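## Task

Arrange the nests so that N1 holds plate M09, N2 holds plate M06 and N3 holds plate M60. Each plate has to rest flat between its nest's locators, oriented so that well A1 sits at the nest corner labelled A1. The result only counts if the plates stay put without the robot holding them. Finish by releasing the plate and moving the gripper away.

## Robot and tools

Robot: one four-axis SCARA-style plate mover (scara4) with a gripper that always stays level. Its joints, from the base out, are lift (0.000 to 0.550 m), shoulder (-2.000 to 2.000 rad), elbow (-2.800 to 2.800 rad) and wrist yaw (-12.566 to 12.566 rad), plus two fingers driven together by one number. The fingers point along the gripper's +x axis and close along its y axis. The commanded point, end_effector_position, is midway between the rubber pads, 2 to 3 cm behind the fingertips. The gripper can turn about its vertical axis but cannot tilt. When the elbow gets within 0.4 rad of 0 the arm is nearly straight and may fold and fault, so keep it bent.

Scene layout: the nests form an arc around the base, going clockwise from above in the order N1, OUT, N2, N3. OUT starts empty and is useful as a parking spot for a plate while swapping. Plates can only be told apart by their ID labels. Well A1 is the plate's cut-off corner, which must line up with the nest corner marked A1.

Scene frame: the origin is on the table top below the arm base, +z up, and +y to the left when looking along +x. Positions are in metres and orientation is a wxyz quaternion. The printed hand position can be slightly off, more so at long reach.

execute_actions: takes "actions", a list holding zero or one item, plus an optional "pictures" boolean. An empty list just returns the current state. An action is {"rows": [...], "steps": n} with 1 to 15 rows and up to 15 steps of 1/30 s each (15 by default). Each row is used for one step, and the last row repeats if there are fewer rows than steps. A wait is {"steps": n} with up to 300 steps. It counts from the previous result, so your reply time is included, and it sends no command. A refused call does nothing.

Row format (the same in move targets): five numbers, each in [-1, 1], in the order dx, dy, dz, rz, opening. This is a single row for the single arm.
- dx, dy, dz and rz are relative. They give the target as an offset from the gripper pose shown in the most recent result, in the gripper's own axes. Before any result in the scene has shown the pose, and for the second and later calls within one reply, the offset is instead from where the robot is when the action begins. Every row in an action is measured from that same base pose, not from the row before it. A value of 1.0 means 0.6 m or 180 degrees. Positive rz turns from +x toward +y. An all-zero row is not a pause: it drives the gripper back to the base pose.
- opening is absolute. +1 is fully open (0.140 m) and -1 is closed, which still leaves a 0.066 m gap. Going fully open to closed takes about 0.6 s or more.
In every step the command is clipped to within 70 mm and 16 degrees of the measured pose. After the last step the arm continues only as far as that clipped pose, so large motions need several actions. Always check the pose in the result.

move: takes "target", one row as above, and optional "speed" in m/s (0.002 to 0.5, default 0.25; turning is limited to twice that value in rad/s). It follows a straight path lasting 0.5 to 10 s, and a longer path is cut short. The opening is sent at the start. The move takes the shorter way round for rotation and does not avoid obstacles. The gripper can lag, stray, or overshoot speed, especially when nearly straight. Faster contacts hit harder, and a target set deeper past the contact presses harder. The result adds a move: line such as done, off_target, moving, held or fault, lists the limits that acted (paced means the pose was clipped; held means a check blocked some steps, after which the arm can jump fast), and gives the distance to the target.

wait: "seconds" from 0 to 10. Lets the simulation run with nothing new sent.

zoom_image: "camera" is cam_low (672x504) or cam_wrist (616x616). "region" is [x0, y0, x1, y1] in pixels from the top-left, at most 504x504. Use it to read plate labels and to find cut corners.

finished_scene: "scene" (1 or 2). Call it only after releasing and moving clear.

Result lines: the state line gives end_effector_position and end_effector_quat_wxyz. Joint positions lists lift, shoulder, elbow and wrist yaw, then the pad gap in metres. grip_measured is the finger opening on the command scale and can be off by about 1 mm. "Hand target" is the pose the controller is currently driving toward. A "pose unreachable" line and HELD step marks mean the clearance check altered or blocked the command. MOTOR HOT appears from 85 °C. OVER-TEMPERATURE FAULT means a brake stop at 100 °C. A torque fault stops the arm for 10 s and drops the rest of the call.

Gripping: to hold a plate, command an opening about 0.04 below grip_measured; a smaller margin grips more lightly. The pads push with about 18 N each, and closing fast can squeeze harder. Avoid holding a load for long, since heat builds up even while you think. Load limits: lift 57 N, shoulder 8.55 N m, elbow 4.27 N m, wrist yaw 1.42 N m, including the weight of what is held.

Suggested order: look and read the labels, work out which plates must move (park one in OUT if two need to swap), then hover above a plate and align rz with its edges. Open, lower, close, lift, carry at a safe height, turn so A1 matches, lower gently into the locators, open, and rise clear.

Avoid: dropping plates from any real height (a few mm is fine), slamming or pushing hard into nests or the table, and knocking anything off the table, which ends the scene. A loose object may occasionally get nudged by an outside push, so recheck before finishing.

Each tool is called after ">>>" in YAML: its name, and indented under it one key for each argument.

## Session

>>> execute_actions:
  actions: []

Scene clock: 0.00 s of 12600.00 s.
end_effector_position=(+0.5722, -0.2237, +0.4819) grip_measured=+0.99 end_effector_quat_wxyz=(+0.805, +0.000, +0.000, +0.594)
Joint positions: [ 0.477 -0.56   2.648 -0.817  0.14 ]
Motor temperatures (°C, as the motors report them): [37 24 26 24]
Hand target: +0.572, -0.224, +0.482; +0.805, +0.000, +0.000, +0.594

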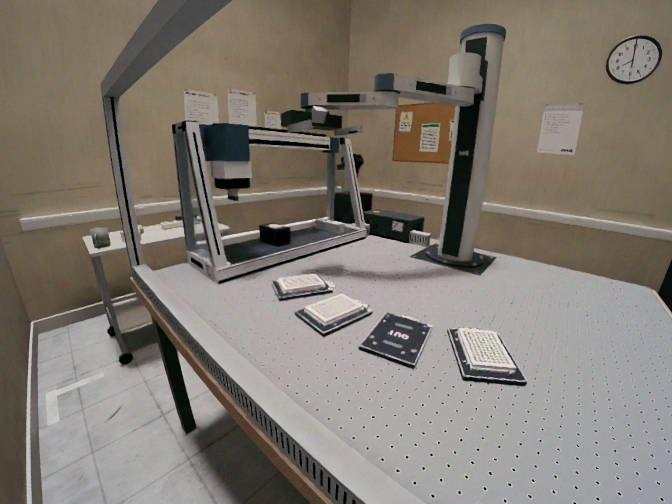

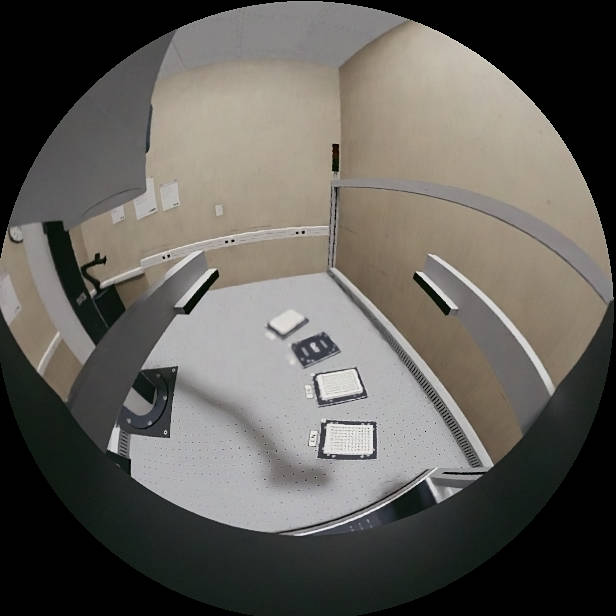

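>>> move:
  target: [0.079, -0.07, -0.682, -0.538, 1]

>>> zoom_image:
  camera: "cam_wrist"
  region: [160, 220, 460, 420]

Scene clock: 12.03 s of 12600.00 s.
end_effector_position=(+0.6265, -0.1906, +0.0727) grip_measured=+0.99 end_effector_quat_wxyz=(+0.978, +0.000, +0.000, -0.208)
Joint positions: [ 0.068  0.359  1.471 -2.248  0.14 ]
Motor temperatures (°C, as the motors report them): [37 24 26 24]
Hand target: +0.626, -0.191, +0.073; +0.978, +0.000, +0.000, -0.208
Off the commanded pose: 0.000 m, 0 deg.
After step 90, 5.30 s passed at rest.
move: done

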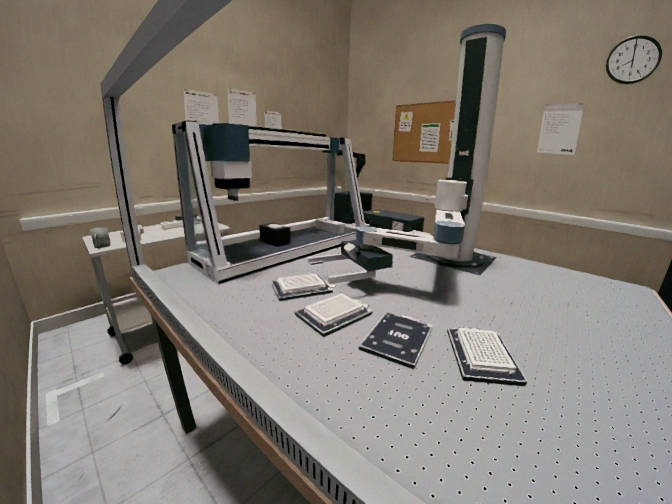

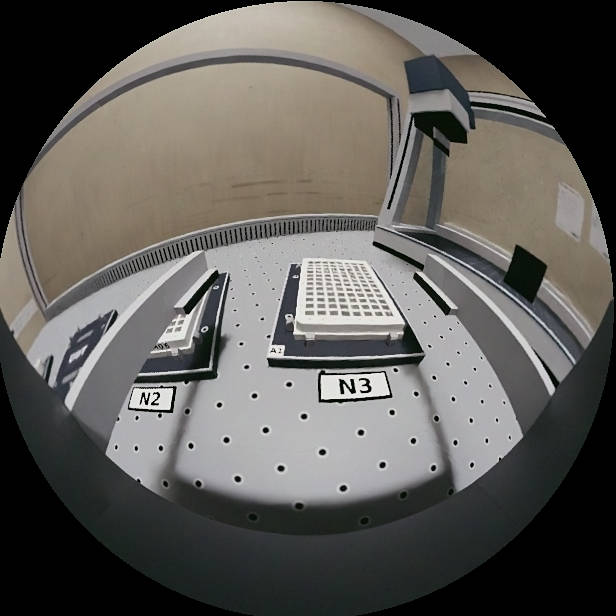

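Region (160, 220, 460, 420) of cam_wrist's 616x616 image, scaled by 1.680, with more detail than that image has.

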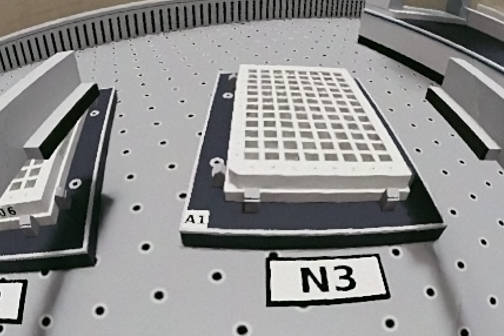

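>>> zoom_image:
  camera: "cam_low"
  region: [265, 265, 535, 395]

Region (265, 265, 535, 395) of cam_low's 672x504 image, scaled by 1.867, with more detail than that image has; it fills the top 243 rows of this view, and the rest is white.

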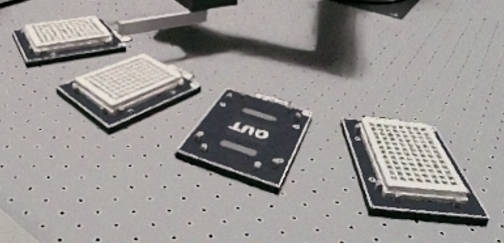

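>>> move:
  target: [-0.348, 0.6525, 0, 0.306, 1]

>>> zoom_image:
  camera: "cam_wrist"
  region: [160, 220, 460, 420]

Scene clock: 26.70 s of 12600.00 s.
end_effector_position=(+0.5949, +0.2521, +0.0727) grip_measured=+0.99 end_effector_quat_wxyz=(+0.963, +0.000, +0.000, +0.268)
Joint positions: [ 0.068  1.291  1.469 -2.217  0.14 ]
Motor temperatures (°C, as the motors report them): [37 24 26 24]
Hand target: +0.595, +0.252, +0.073; +0.963, +0.000, +0.000, +0.268
Off the commanded pose: 0.000 m, 0 deg.
After step 90, 9.40 s passed at rest.
move: done

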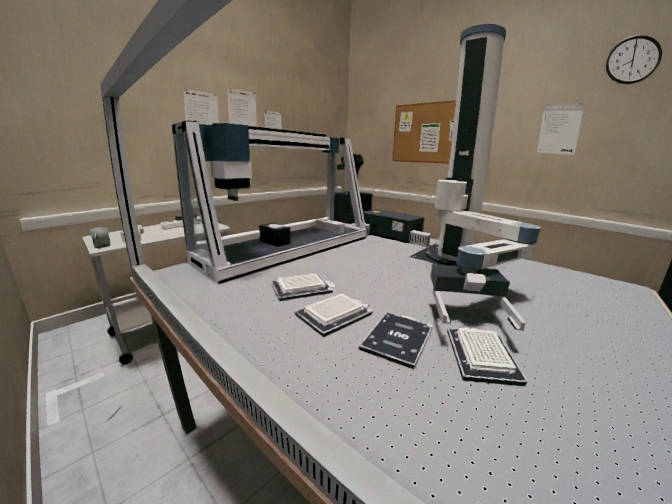

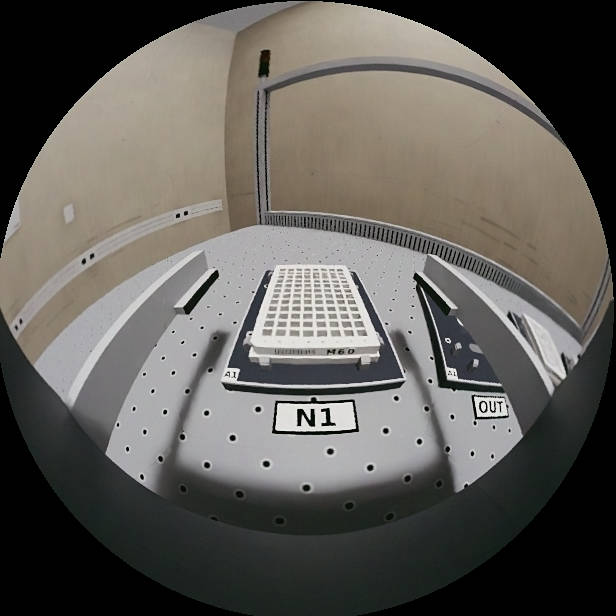

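Region (160, 220, 460, 420) of cam_wrist's 616x616 image, scaled by 1.680, with more detail than that image has.

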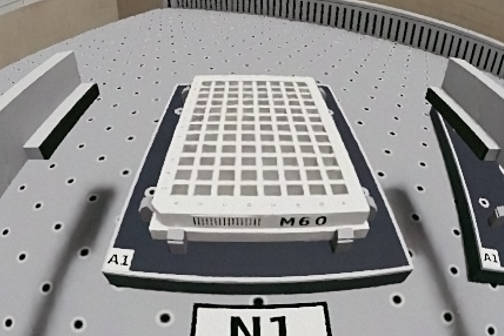

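>>> move:
  target: [0.107, 0, 0, 0, 0.1]

Scene clock: 31.07 s of 12600.00 s.
end_effector_position=(+0.6499, +0.2852, +0.0727) grip_measured=+0.10 end_effector_quat_wxyz=(+0.963, +0.000, +0.000, +0.268)
Joint positions: [ 0.068  1.133  1.837 -2.427  0.107]
Motor temperatures (°C, as the motors report them): [37 24 26 24]
Hand target: +0.650, +0.285, +0.073; +0.963, +0.000, +0.000, +0.268
Off the commanded pose: 0.000 m, 0 deg.
After step 90, 0.63 s passed at rest.
move: done

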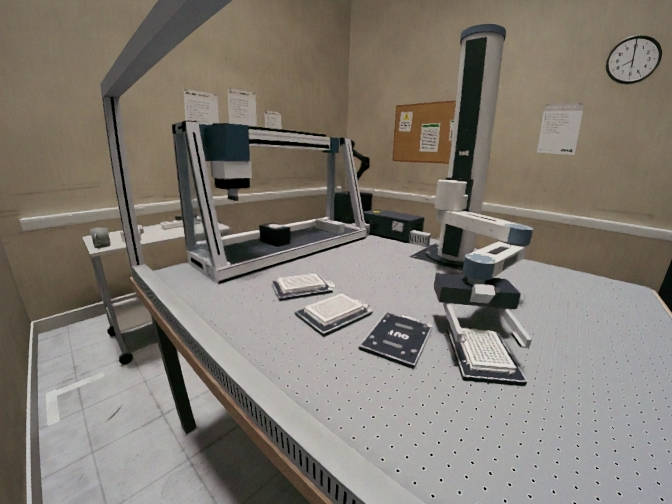

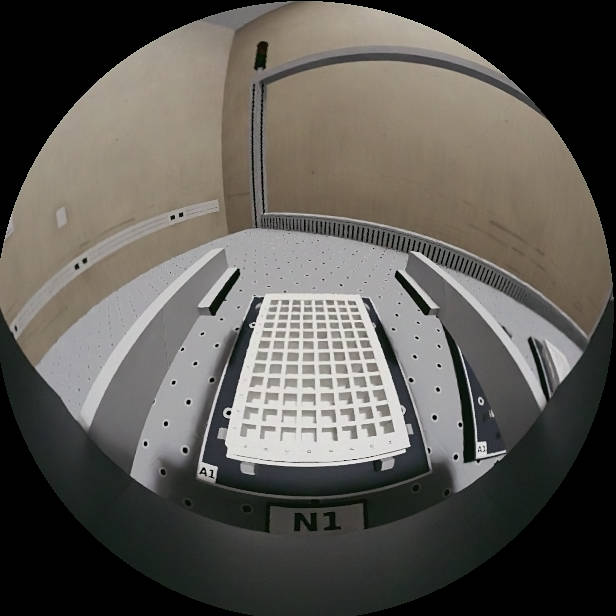

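>>> move:
  target: [0, 0, -0.066, 0, 0.1]
  speed: 0.06

>>> move:
  target: [0, 0, 0, 0, -0.55]
  speed: 0.02

>>> move:
  target: [0, 0, 0.097, 0, -0.55]
  speed: 0.1

Scene clock: 40.87 s of 12600.00 s.
end_effector_position=(+0.6499, +0.2852, +0.0330) grip_measured=+0.10 end_effector_quat_wxyz=(+0.963, +0.000, +0.000, +0.268)
Joint positions: [ 0.028  1.133  1.837 -2.427  0.107]
Motor temperatures (°C, as the motors report them): [37 24 26 24]
Hand target: +0.650, +0.285, +0.033; +0.963, +0.000, +0.000, +0.268
Off the commanded pose: 0.000 m, 0 deg.
After step 90, 5.87 s passed at rest.
move: done

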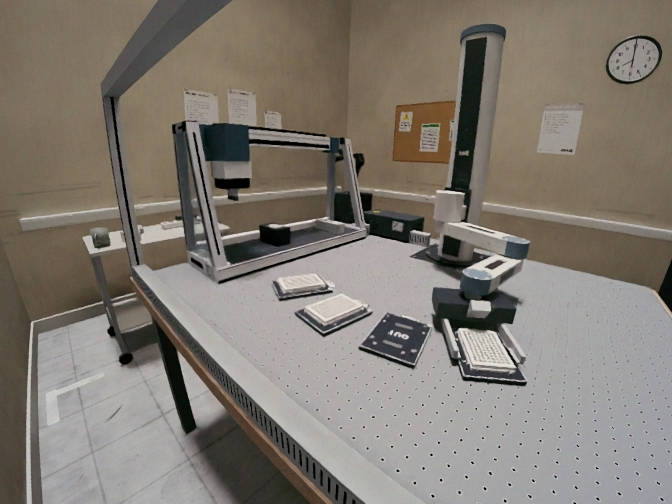

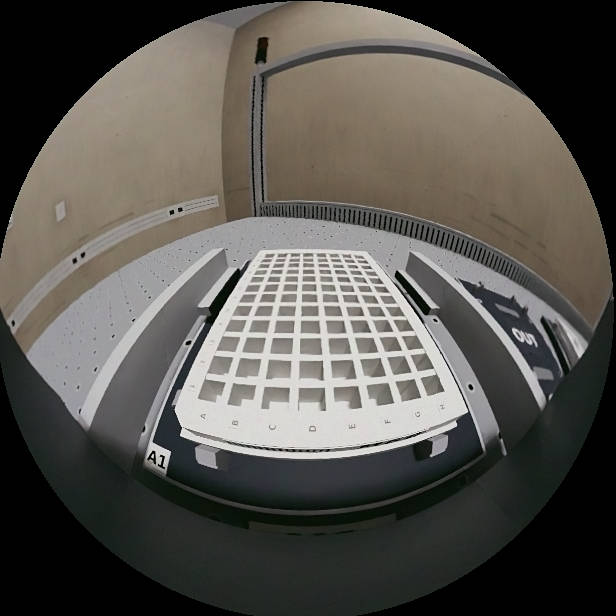

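Scene clock: 41.37 s of 12600.00 s.
end_effector_position=(+0.6490, +0.2873, +0.0333) grip_measured=-0.54 end_effector_quat_wxyz=(+0.962, +0.000, +0.000, +0.272)
Joint positions: [ 0.028  1.135  1.839 -2.423  0.083]
Motor temperatures (°C, as the motors report them): [37 24 26 24]
Hand target: +0.650, +0.285, +0.033; +0.963, +0.000, +0.000, +0.268
Off the commanded pose: 0.002 m, 0 deg.
move: done

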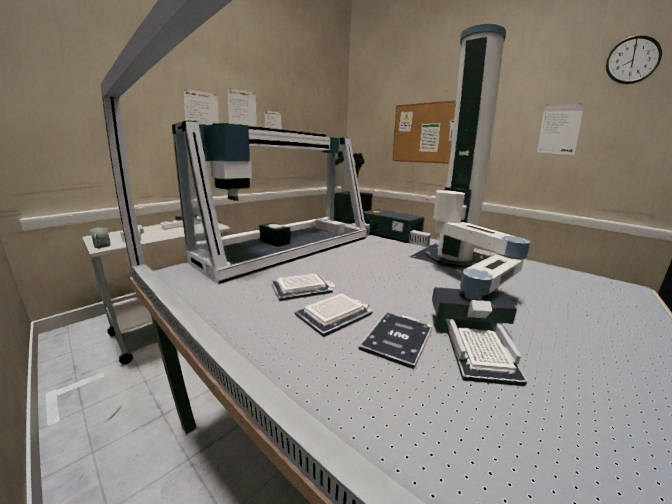

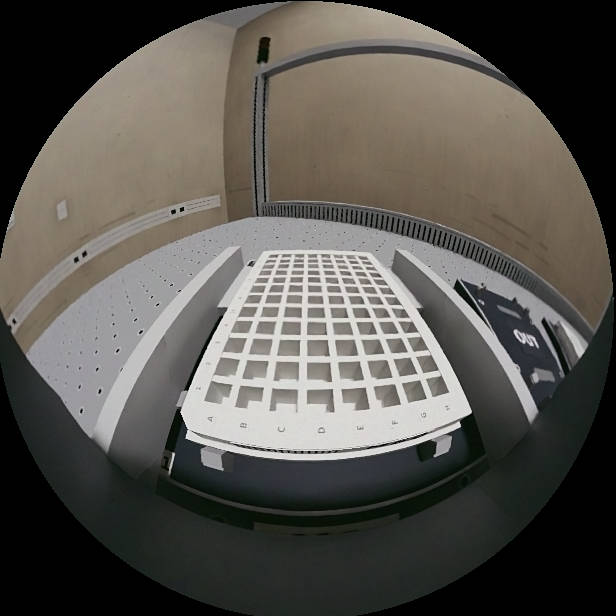

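Scene clock: 42.23 s of 12600.00 s.
end_effector_position=(+0.6490, +0.2875, +0.0916) grip_measured=-0.55 end_effector_quat_wxyz=(+0.962, +0.000, +0.000, +0.273)
Joint positions: [ 0.087  1.135  1.84  -2.423  0.083]
Motor temperatures (°C, as the motors report them): [37 24 26 24]
Hand target: +0.649, +0.287, +0.092; +0.962, +0.000, +0.000, +0.272
Off the commanded pose: 0.000 m, 0 deg.
move: done

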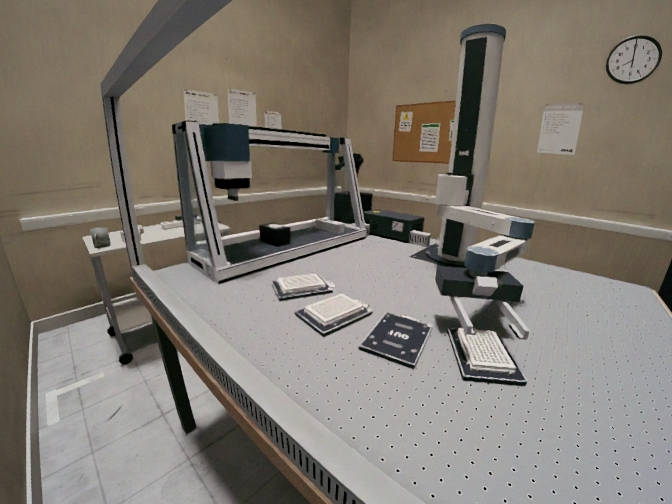

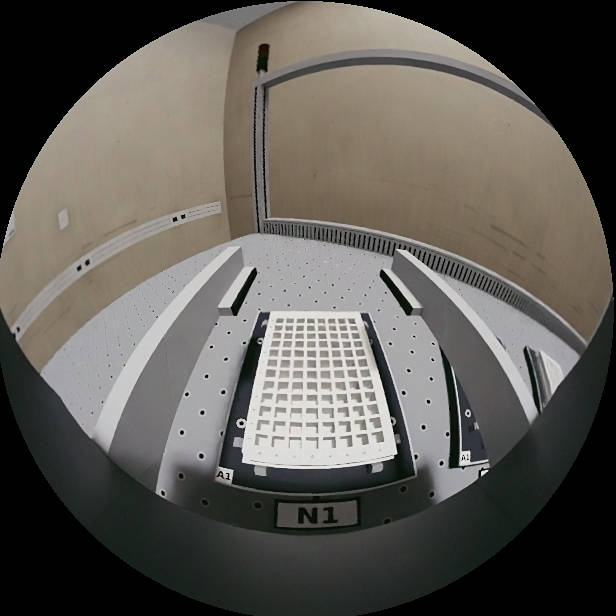

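>>> move:
  target: [0, 0, -0.1, 0, 0.1]
  speed: 0.06

>>> move:
  target: [0, 0, 0, 0, -0.63]
  speed: 0.02

>>> move:
  target: [0, 0, 0.1, 0, -0.63]
  speed: 0.1

Scene clock: 49.63 s of 12600.00 s.
end_effector_position=(+0.6490, +0.2875, +0.0315) grip_measured=+0.10 end_effector_quat_wxyz=(+0.962, +0.000, +0.000, +0.273)
Joint positions: [ 0.027  1.135  1.84  -2.423  0.107]
Motor temperatures (°C, as the motors report them): [37 24 26 24]
Hand target: +0.649, +0.287, +0.032; +0.962, +0.000, +0.000, +0.273
Off the commanded pose: 0.000 m, 0 deg.
After step 90, 3.13 s passed at rest.
move: done

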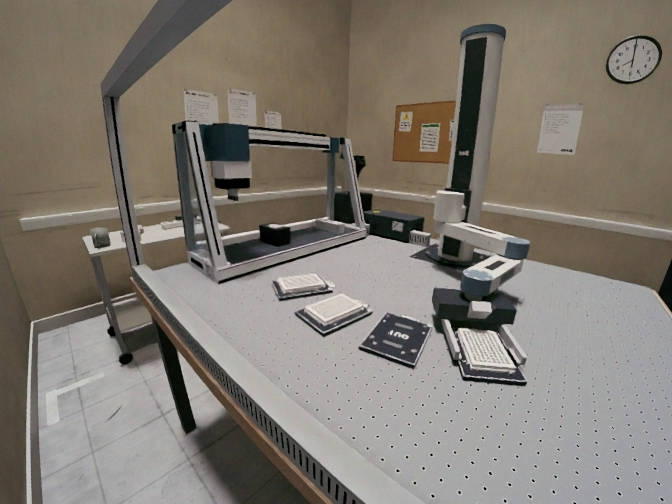

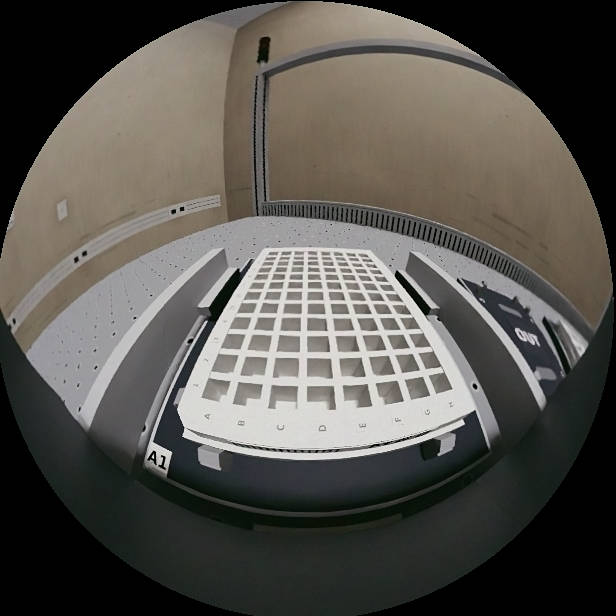

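Scene clock: 50.13 s of 12600.00 s.
end_effector_position=(+0.6488, +0.2879, +0.0315) grip_measured=-0.49 end_effector_quat_wxyz=(+0.962, +0.000, +0.000, +0.273)
Joint positions: [ 0.027  1.136  1.84  -2.422  0.085]
Motor temperatures (°C, as the motors report them): [37 24 26 24]
Hand target: +0.649, +0.287, +0.032; +0.962, +0.000, +0.000, +0.273
Off the commanded pose: 0.000 m, 0 deg.
move: done

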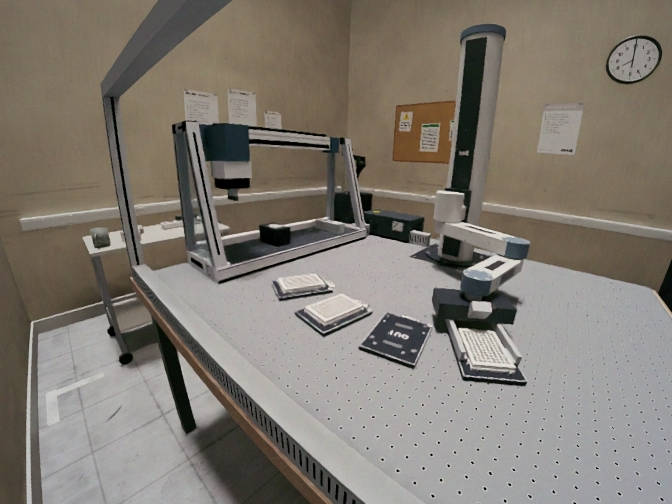

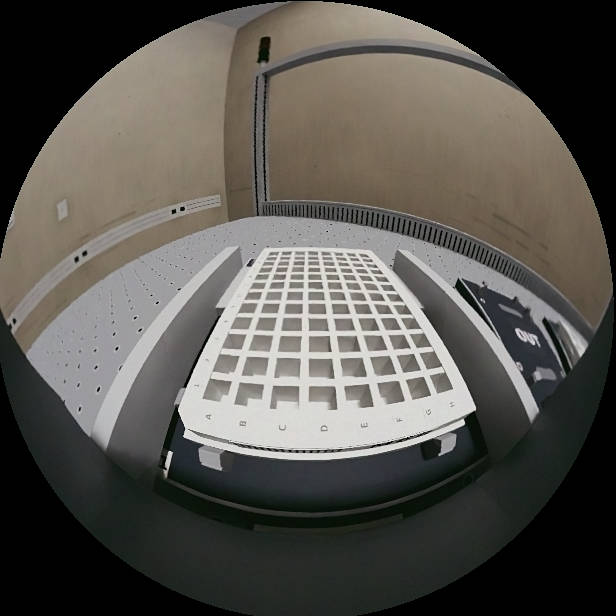

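Scene clock: 51.03 s of 12600.00 s.
end_effector_position=(+0.6488, +0.2879, +0.0916) grip_measured=-0.49 end_effector_quat_wxyz=(+0.962, +0.000, +0.000, +0.273)
Joint positions: [ 0.087  1.136  1.84  -2.422  0.085]
Motor temperatures (°C, as the motors report them): [37 24 26 24]
Hand target: +0.649, +0.288, +0.092; +0.962, +0.000, +0.000, +0.273
Off the commanded pose: 0.000 m, 0 deg.
move: done

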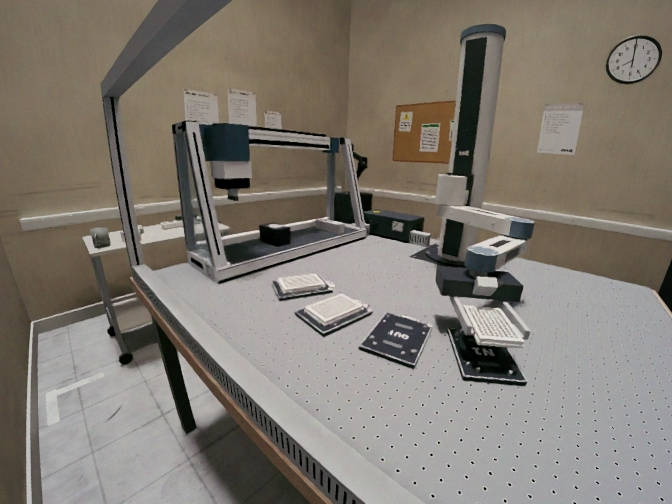

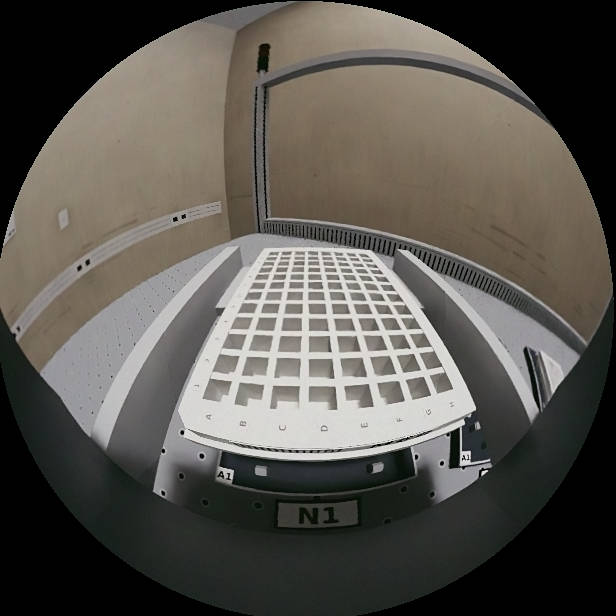

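>>> move:
  target: [-0.0593, -0.298, 0, -0.1056, -0.63]
  speed: 0.2

Scene clock: 59.37 s of 12600.00 s.
end_effector_position=(+0.7125, +0.1169, +0.0916) grip_measured=-0.49 end_effector_quat_wxyz=(+0.994, +0.000, +0.000, +0.111)
Joint positions: [ 0.087  0.816  1.813 -2.407  0.085]
Motor temperatures (°C, as the motors report them): [37 24 26 24]
Hand target: +0.713, +0.117, +0.092; +0.994, +0.000, +0.000, +0.111
Off the commanded pose: 0.000 m, 0 deg.
After step 90, 4.10 s passed at rest.
move: done

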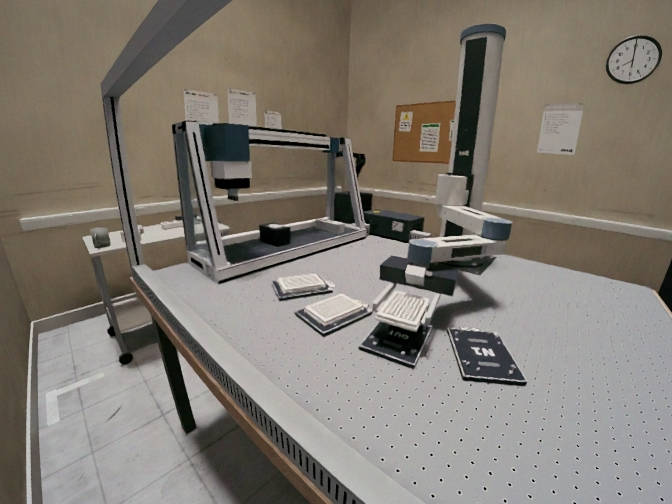

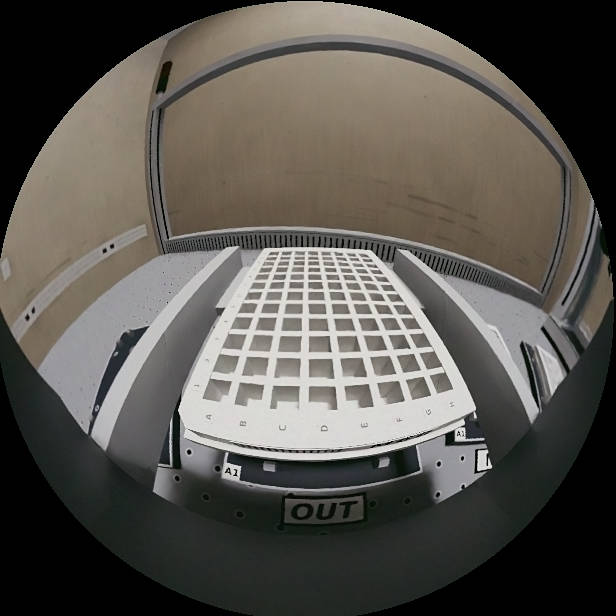

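>>> move:
  target: [0.007, -0.008, -0.078, 0, -0.63]
  speed: 0.06

Scene clock: 65.07 s of 12600.00 s.
end_effector_position=(+0.7177, +0.1132, +0.0447) grip_measured=-0.49 end_effector_quat_wxyz=(+0.994, +0.000, +0.000, +0.111)
Joint positions: [ 0.04   0.793  1.84  -2.411  0.085]
Motor temperatures (°C, as the motors report them): [37 24 26 24]
Hand target: +0.718, +0.113, +0.045; +0.994, +0.000, +0.000, +0.111
Off the commanded pose: 0.000 m, 0 deg.
After step 90, 1.63 s passed at rest.
move: done

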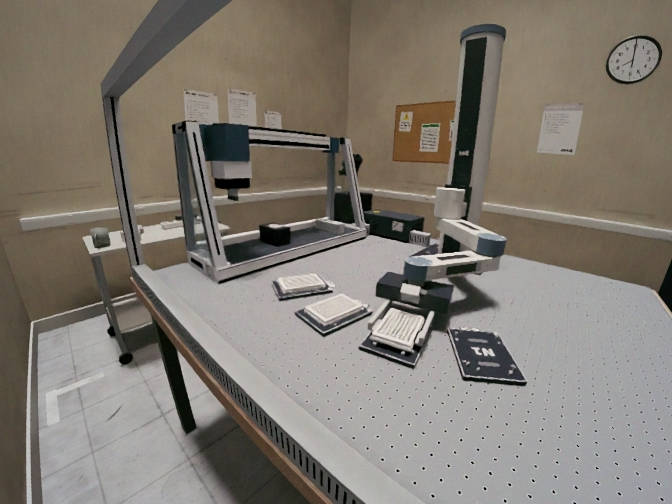

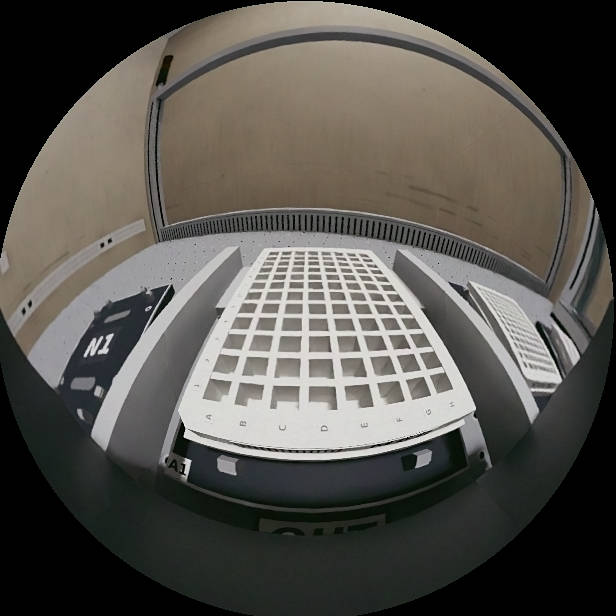

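>>> move:
  target: [0, 0, -0.019, 0, -0.63]
  speed: 0.02

>>> move:
  target: [0, 0, 0, 0, 0.1]
  speed: 0.02

>>> move:
  target: [0, 0, 0.066, 0, 0.1]
  speed: 0.1

Scene clock: 71.73 s of 12600.00 s.
end_effector_position=(+0.7173, +0.1127, +0.0337) grip_measured=-0.49 end_effector_quat_wxyz=(+0.994, +0.000, +0.000, +0.109)
Joint positions: [ 0.029  0.794  1.837 -2.412  0.085]
Motor temperatures (°C, as the motors report them): [37 24 26 24]
Hand target: +0.718, +0.113, +0.033; +0.994, +0.000, +0.000, +0.111
Off the commanded pose: 0.001 m, 0 deg.
After step 90, 2.87 s passed at rest.
move: done

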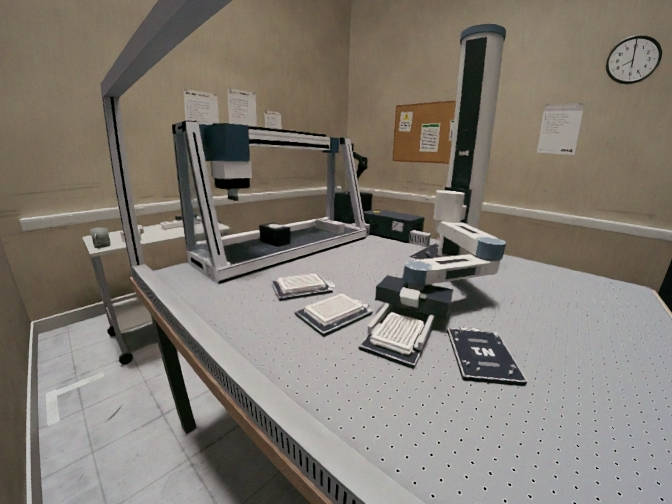

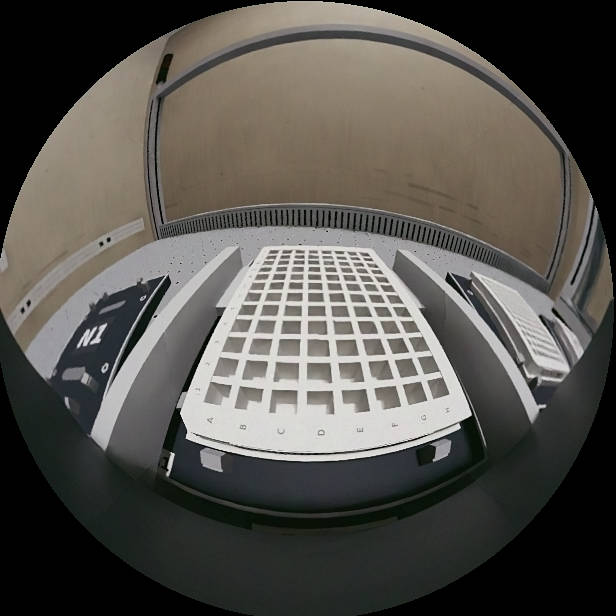

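Scene clock: 72.23 s of 12600.00 s.
end_effector_position=(+0.7173, +0.1127, +0.0337) grip_measured=+0.10 end_effector_quat_wxyz=(+0.994, +0.000, +0.000, +0.109)
Joint positions: [ 0.029  0.794  1.836 -2.412  0.107]
Motor temperatures (°C, as the motors report them): [37 24 26 24]
Hand target: +0.717, +0.113, +0.034; +0.994, +0.000, +0.000, +0.109
Off the commanded pose: 0.000 m, 0 deg.
move: done

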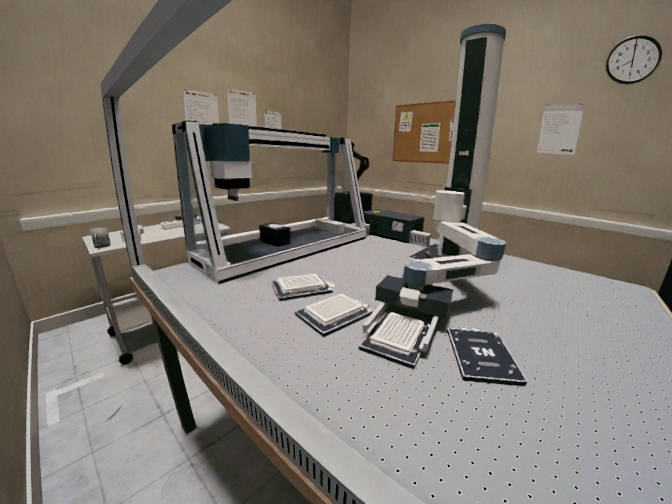

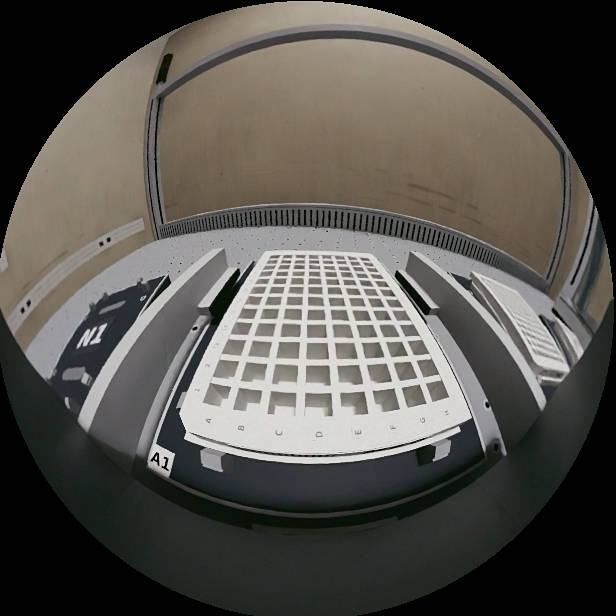

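Scene clock: 72.97 s of 12600.00 s.
end_effector_position=(+0.7173, +0.1127, +0.0734) grip_measured=+0.10 end_effector_quat_wxyz=(+0.994, +0.000, +0.000, +0.109)
Joint positions: [ 0.068  0.794  1.836 -2.412  0.107]
Motor temperatures (°C, as the motors report them): [37 24 26 24]
Hand target: +0.717, +0.113, +0.073; +0.994, +0.000, +0.000, +0.109
Off the commanded pose: 0.000 m, 0 deg.
move: done

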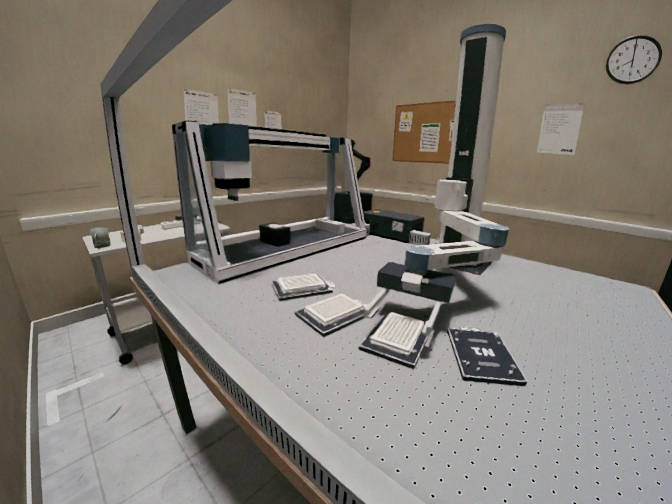

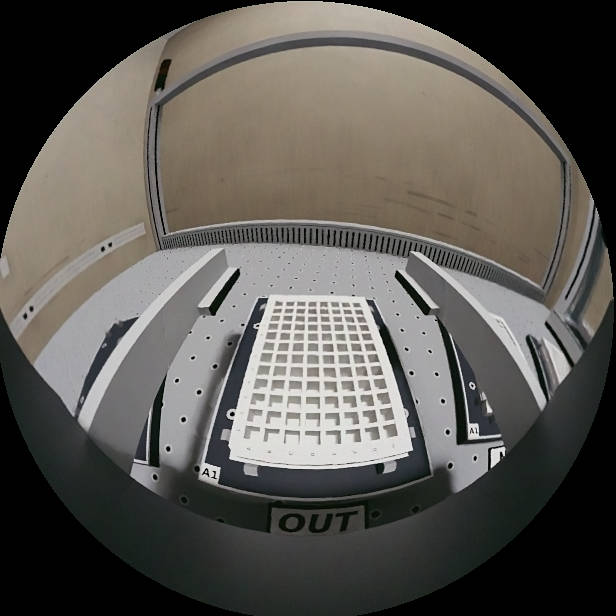

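>>> move:
  target: [-0.1747, -0.5735, 0, -0.211, 0.1]

Scene clock: 85.07 s of 12600.00 s.
end_effector_position=(+0.6892, -0.2461, +0.0734) grip_measured=+0.10 end_effector_quat_wxyz=(+0.975, +0.000, +0.000, -0.221)
Joint positions: [ 0.068  0.1    1.944 -2.488  0.107]
Motor temperatures (°C, as the motors report them): [37 24 26 24]
Hand target: +0.689, -0.246, +0.073; +0.975, +0.000, +0.000, -0.220
Off the commanded pose: 0.000 m, 0 deg.
After step 90, 7.27 s passed at rest.
move: done

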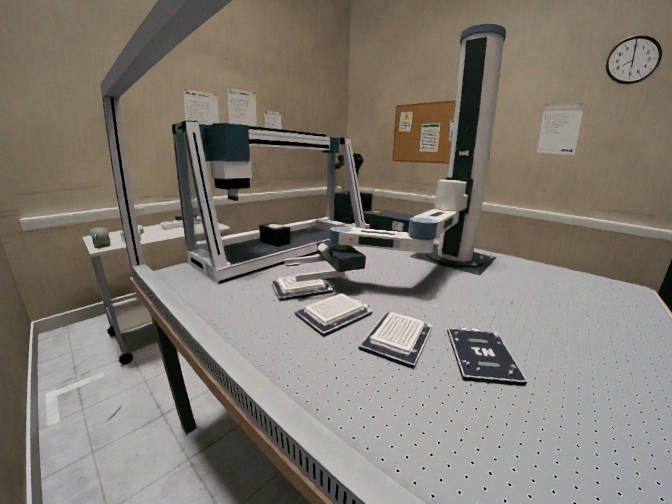

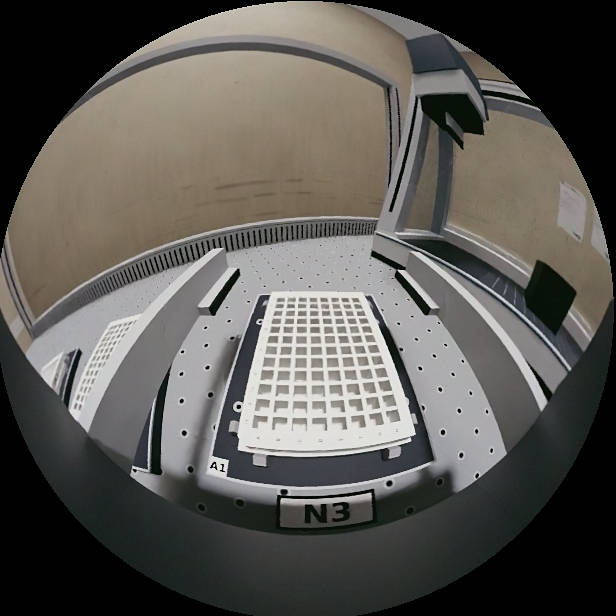

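>>> move:
  target: [0.013, -0.004, 0, 0.017, 0.1]
  speed: 0.1

Scene clock: 91.90 s of 12600.00 s.
end_effector_position=(+0.6951, -0.2517, +0.0734) grip_measured=+0.10 end_effector_quat_wxyz=(+0.981, +0.000, +0.000, -0.195)
Joint positions: [ 0.068  0.052  2.    -2.444  0.107]
Motor temperatures (°C, as the motors report them): [37 24 26 24]
Hand target: +0.695, -0.252, +0.073; +0.981, +0.000, +0.000, -0.195
Off the commanded pose: 0.000 m, 0 deg.
After step 90, 3.13 s passed at rest.
move: done

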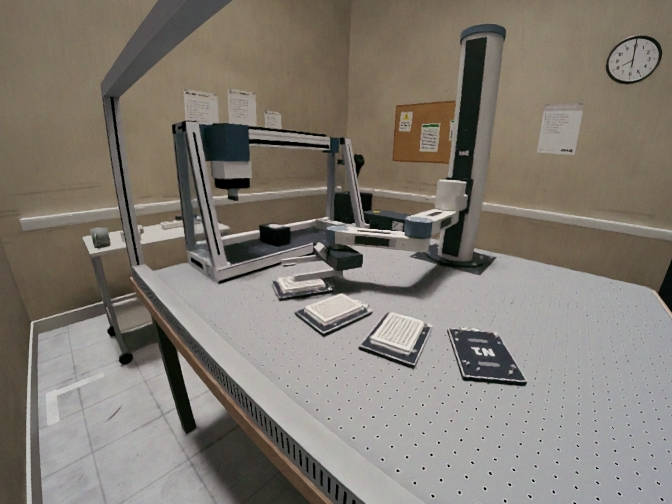

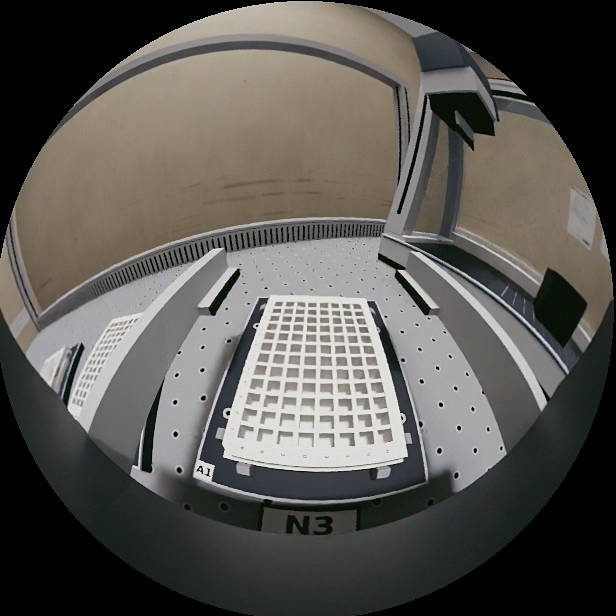

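>>> move:
  target: [0, 0.003, -0.07, -0.007, 0.1]
  speed: 0.06

>>> move:
  target: [0, 0, 0, 0, -0.63]
  speed: 0.02

>>> move:
  target: [0, 0, 0.1, 0, -0.63]
  speed: 0.1

Scene clock: 99.70 s of 12600.00 s.
end_effector_position=(+0.6959, -0.2500, +0.0313) grip_measured=+0.10 end_effector_quat_wxyz=(+0.979, +0.000, +0.000, -0.205)
Joint positions: [ 0.026  0.064  1.998 -2.476  0.107]
Motor temperatures (°C, as the motors report them): [37 24 26 24]
Hand target: +0.696, -0.250, +0.031; +0.979, +0.000, +0.000, -0.206
Off the commanded pose: 0.000 m, 0 deg.
After step 90, 3.83 s passed at rest.
move: done

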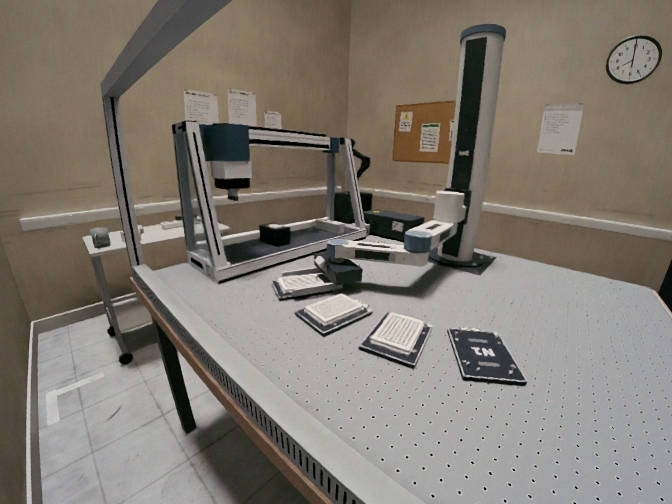

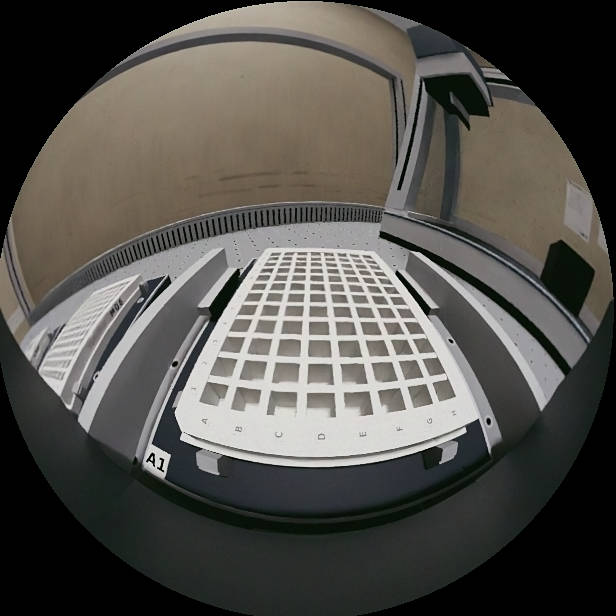

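Scene clock: 100.20 s of 12600.00 s.
end_effector_position=(+0.6955, -0.2507, +0.0313) grip_measured=-0.49 end_effector_quat_wxyz=(+0.978, +0.000, +0.000, -0.207)
Joint positions: [ 0.026  0.063  1.998 -2.478  0.085]
Motor temperatures (°C, as the motors report them): [37 24 26 24]
Hand target: +0.696, -0.250, +0.031; +0.979, +0.000, +0.000, -0.205
Off the commanded pose: 0.001 m, 0 deg.
move: done

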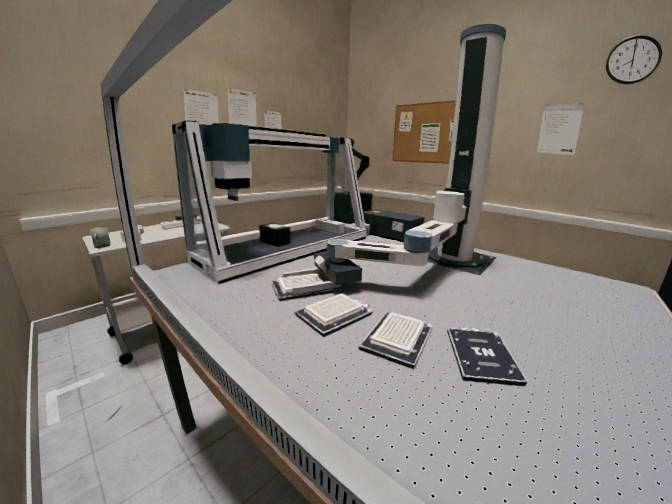

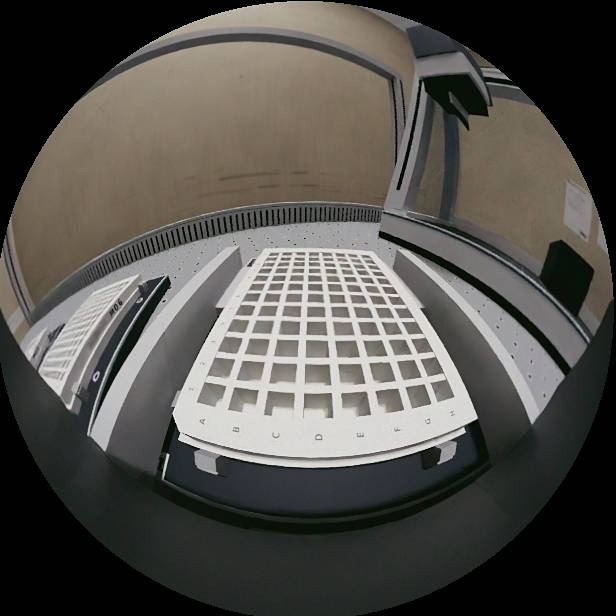

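Scene clock: 101.10 s of 12600.00 s.
end_effector_position=(+0.6954, -0.2508, +0.0914) grip_measured=-0.49 end_effector_quat_wxyz=(+0.978, +0.000, +0.000, -0.207)
Joint positions: [ 0.086  0.063  1.998 -2.478  0.085]
Motor temperatures (°C, as the motors report them): [37 24 26 24]
Hand target: +0.695, -0.251, +0.091; +0.978, +0.000, +0.000, -0.207
Off the commanded pose: 0.000 m, 0 deg.
move: done

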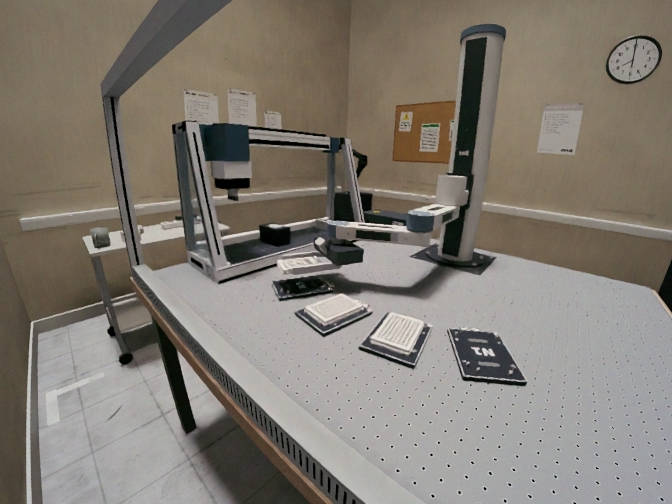

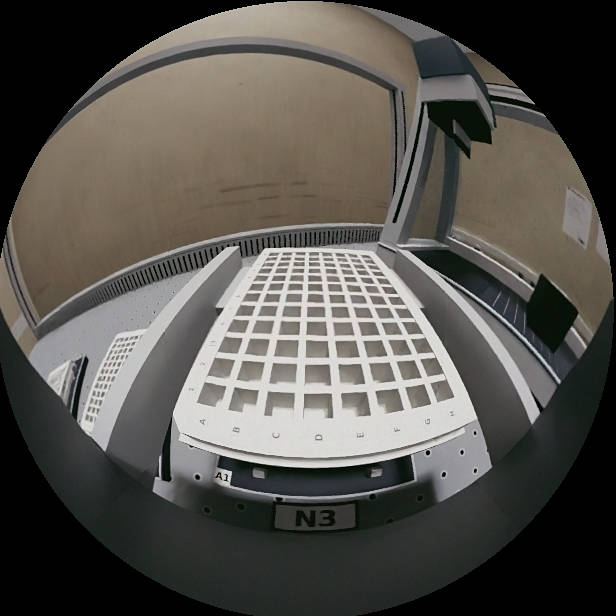

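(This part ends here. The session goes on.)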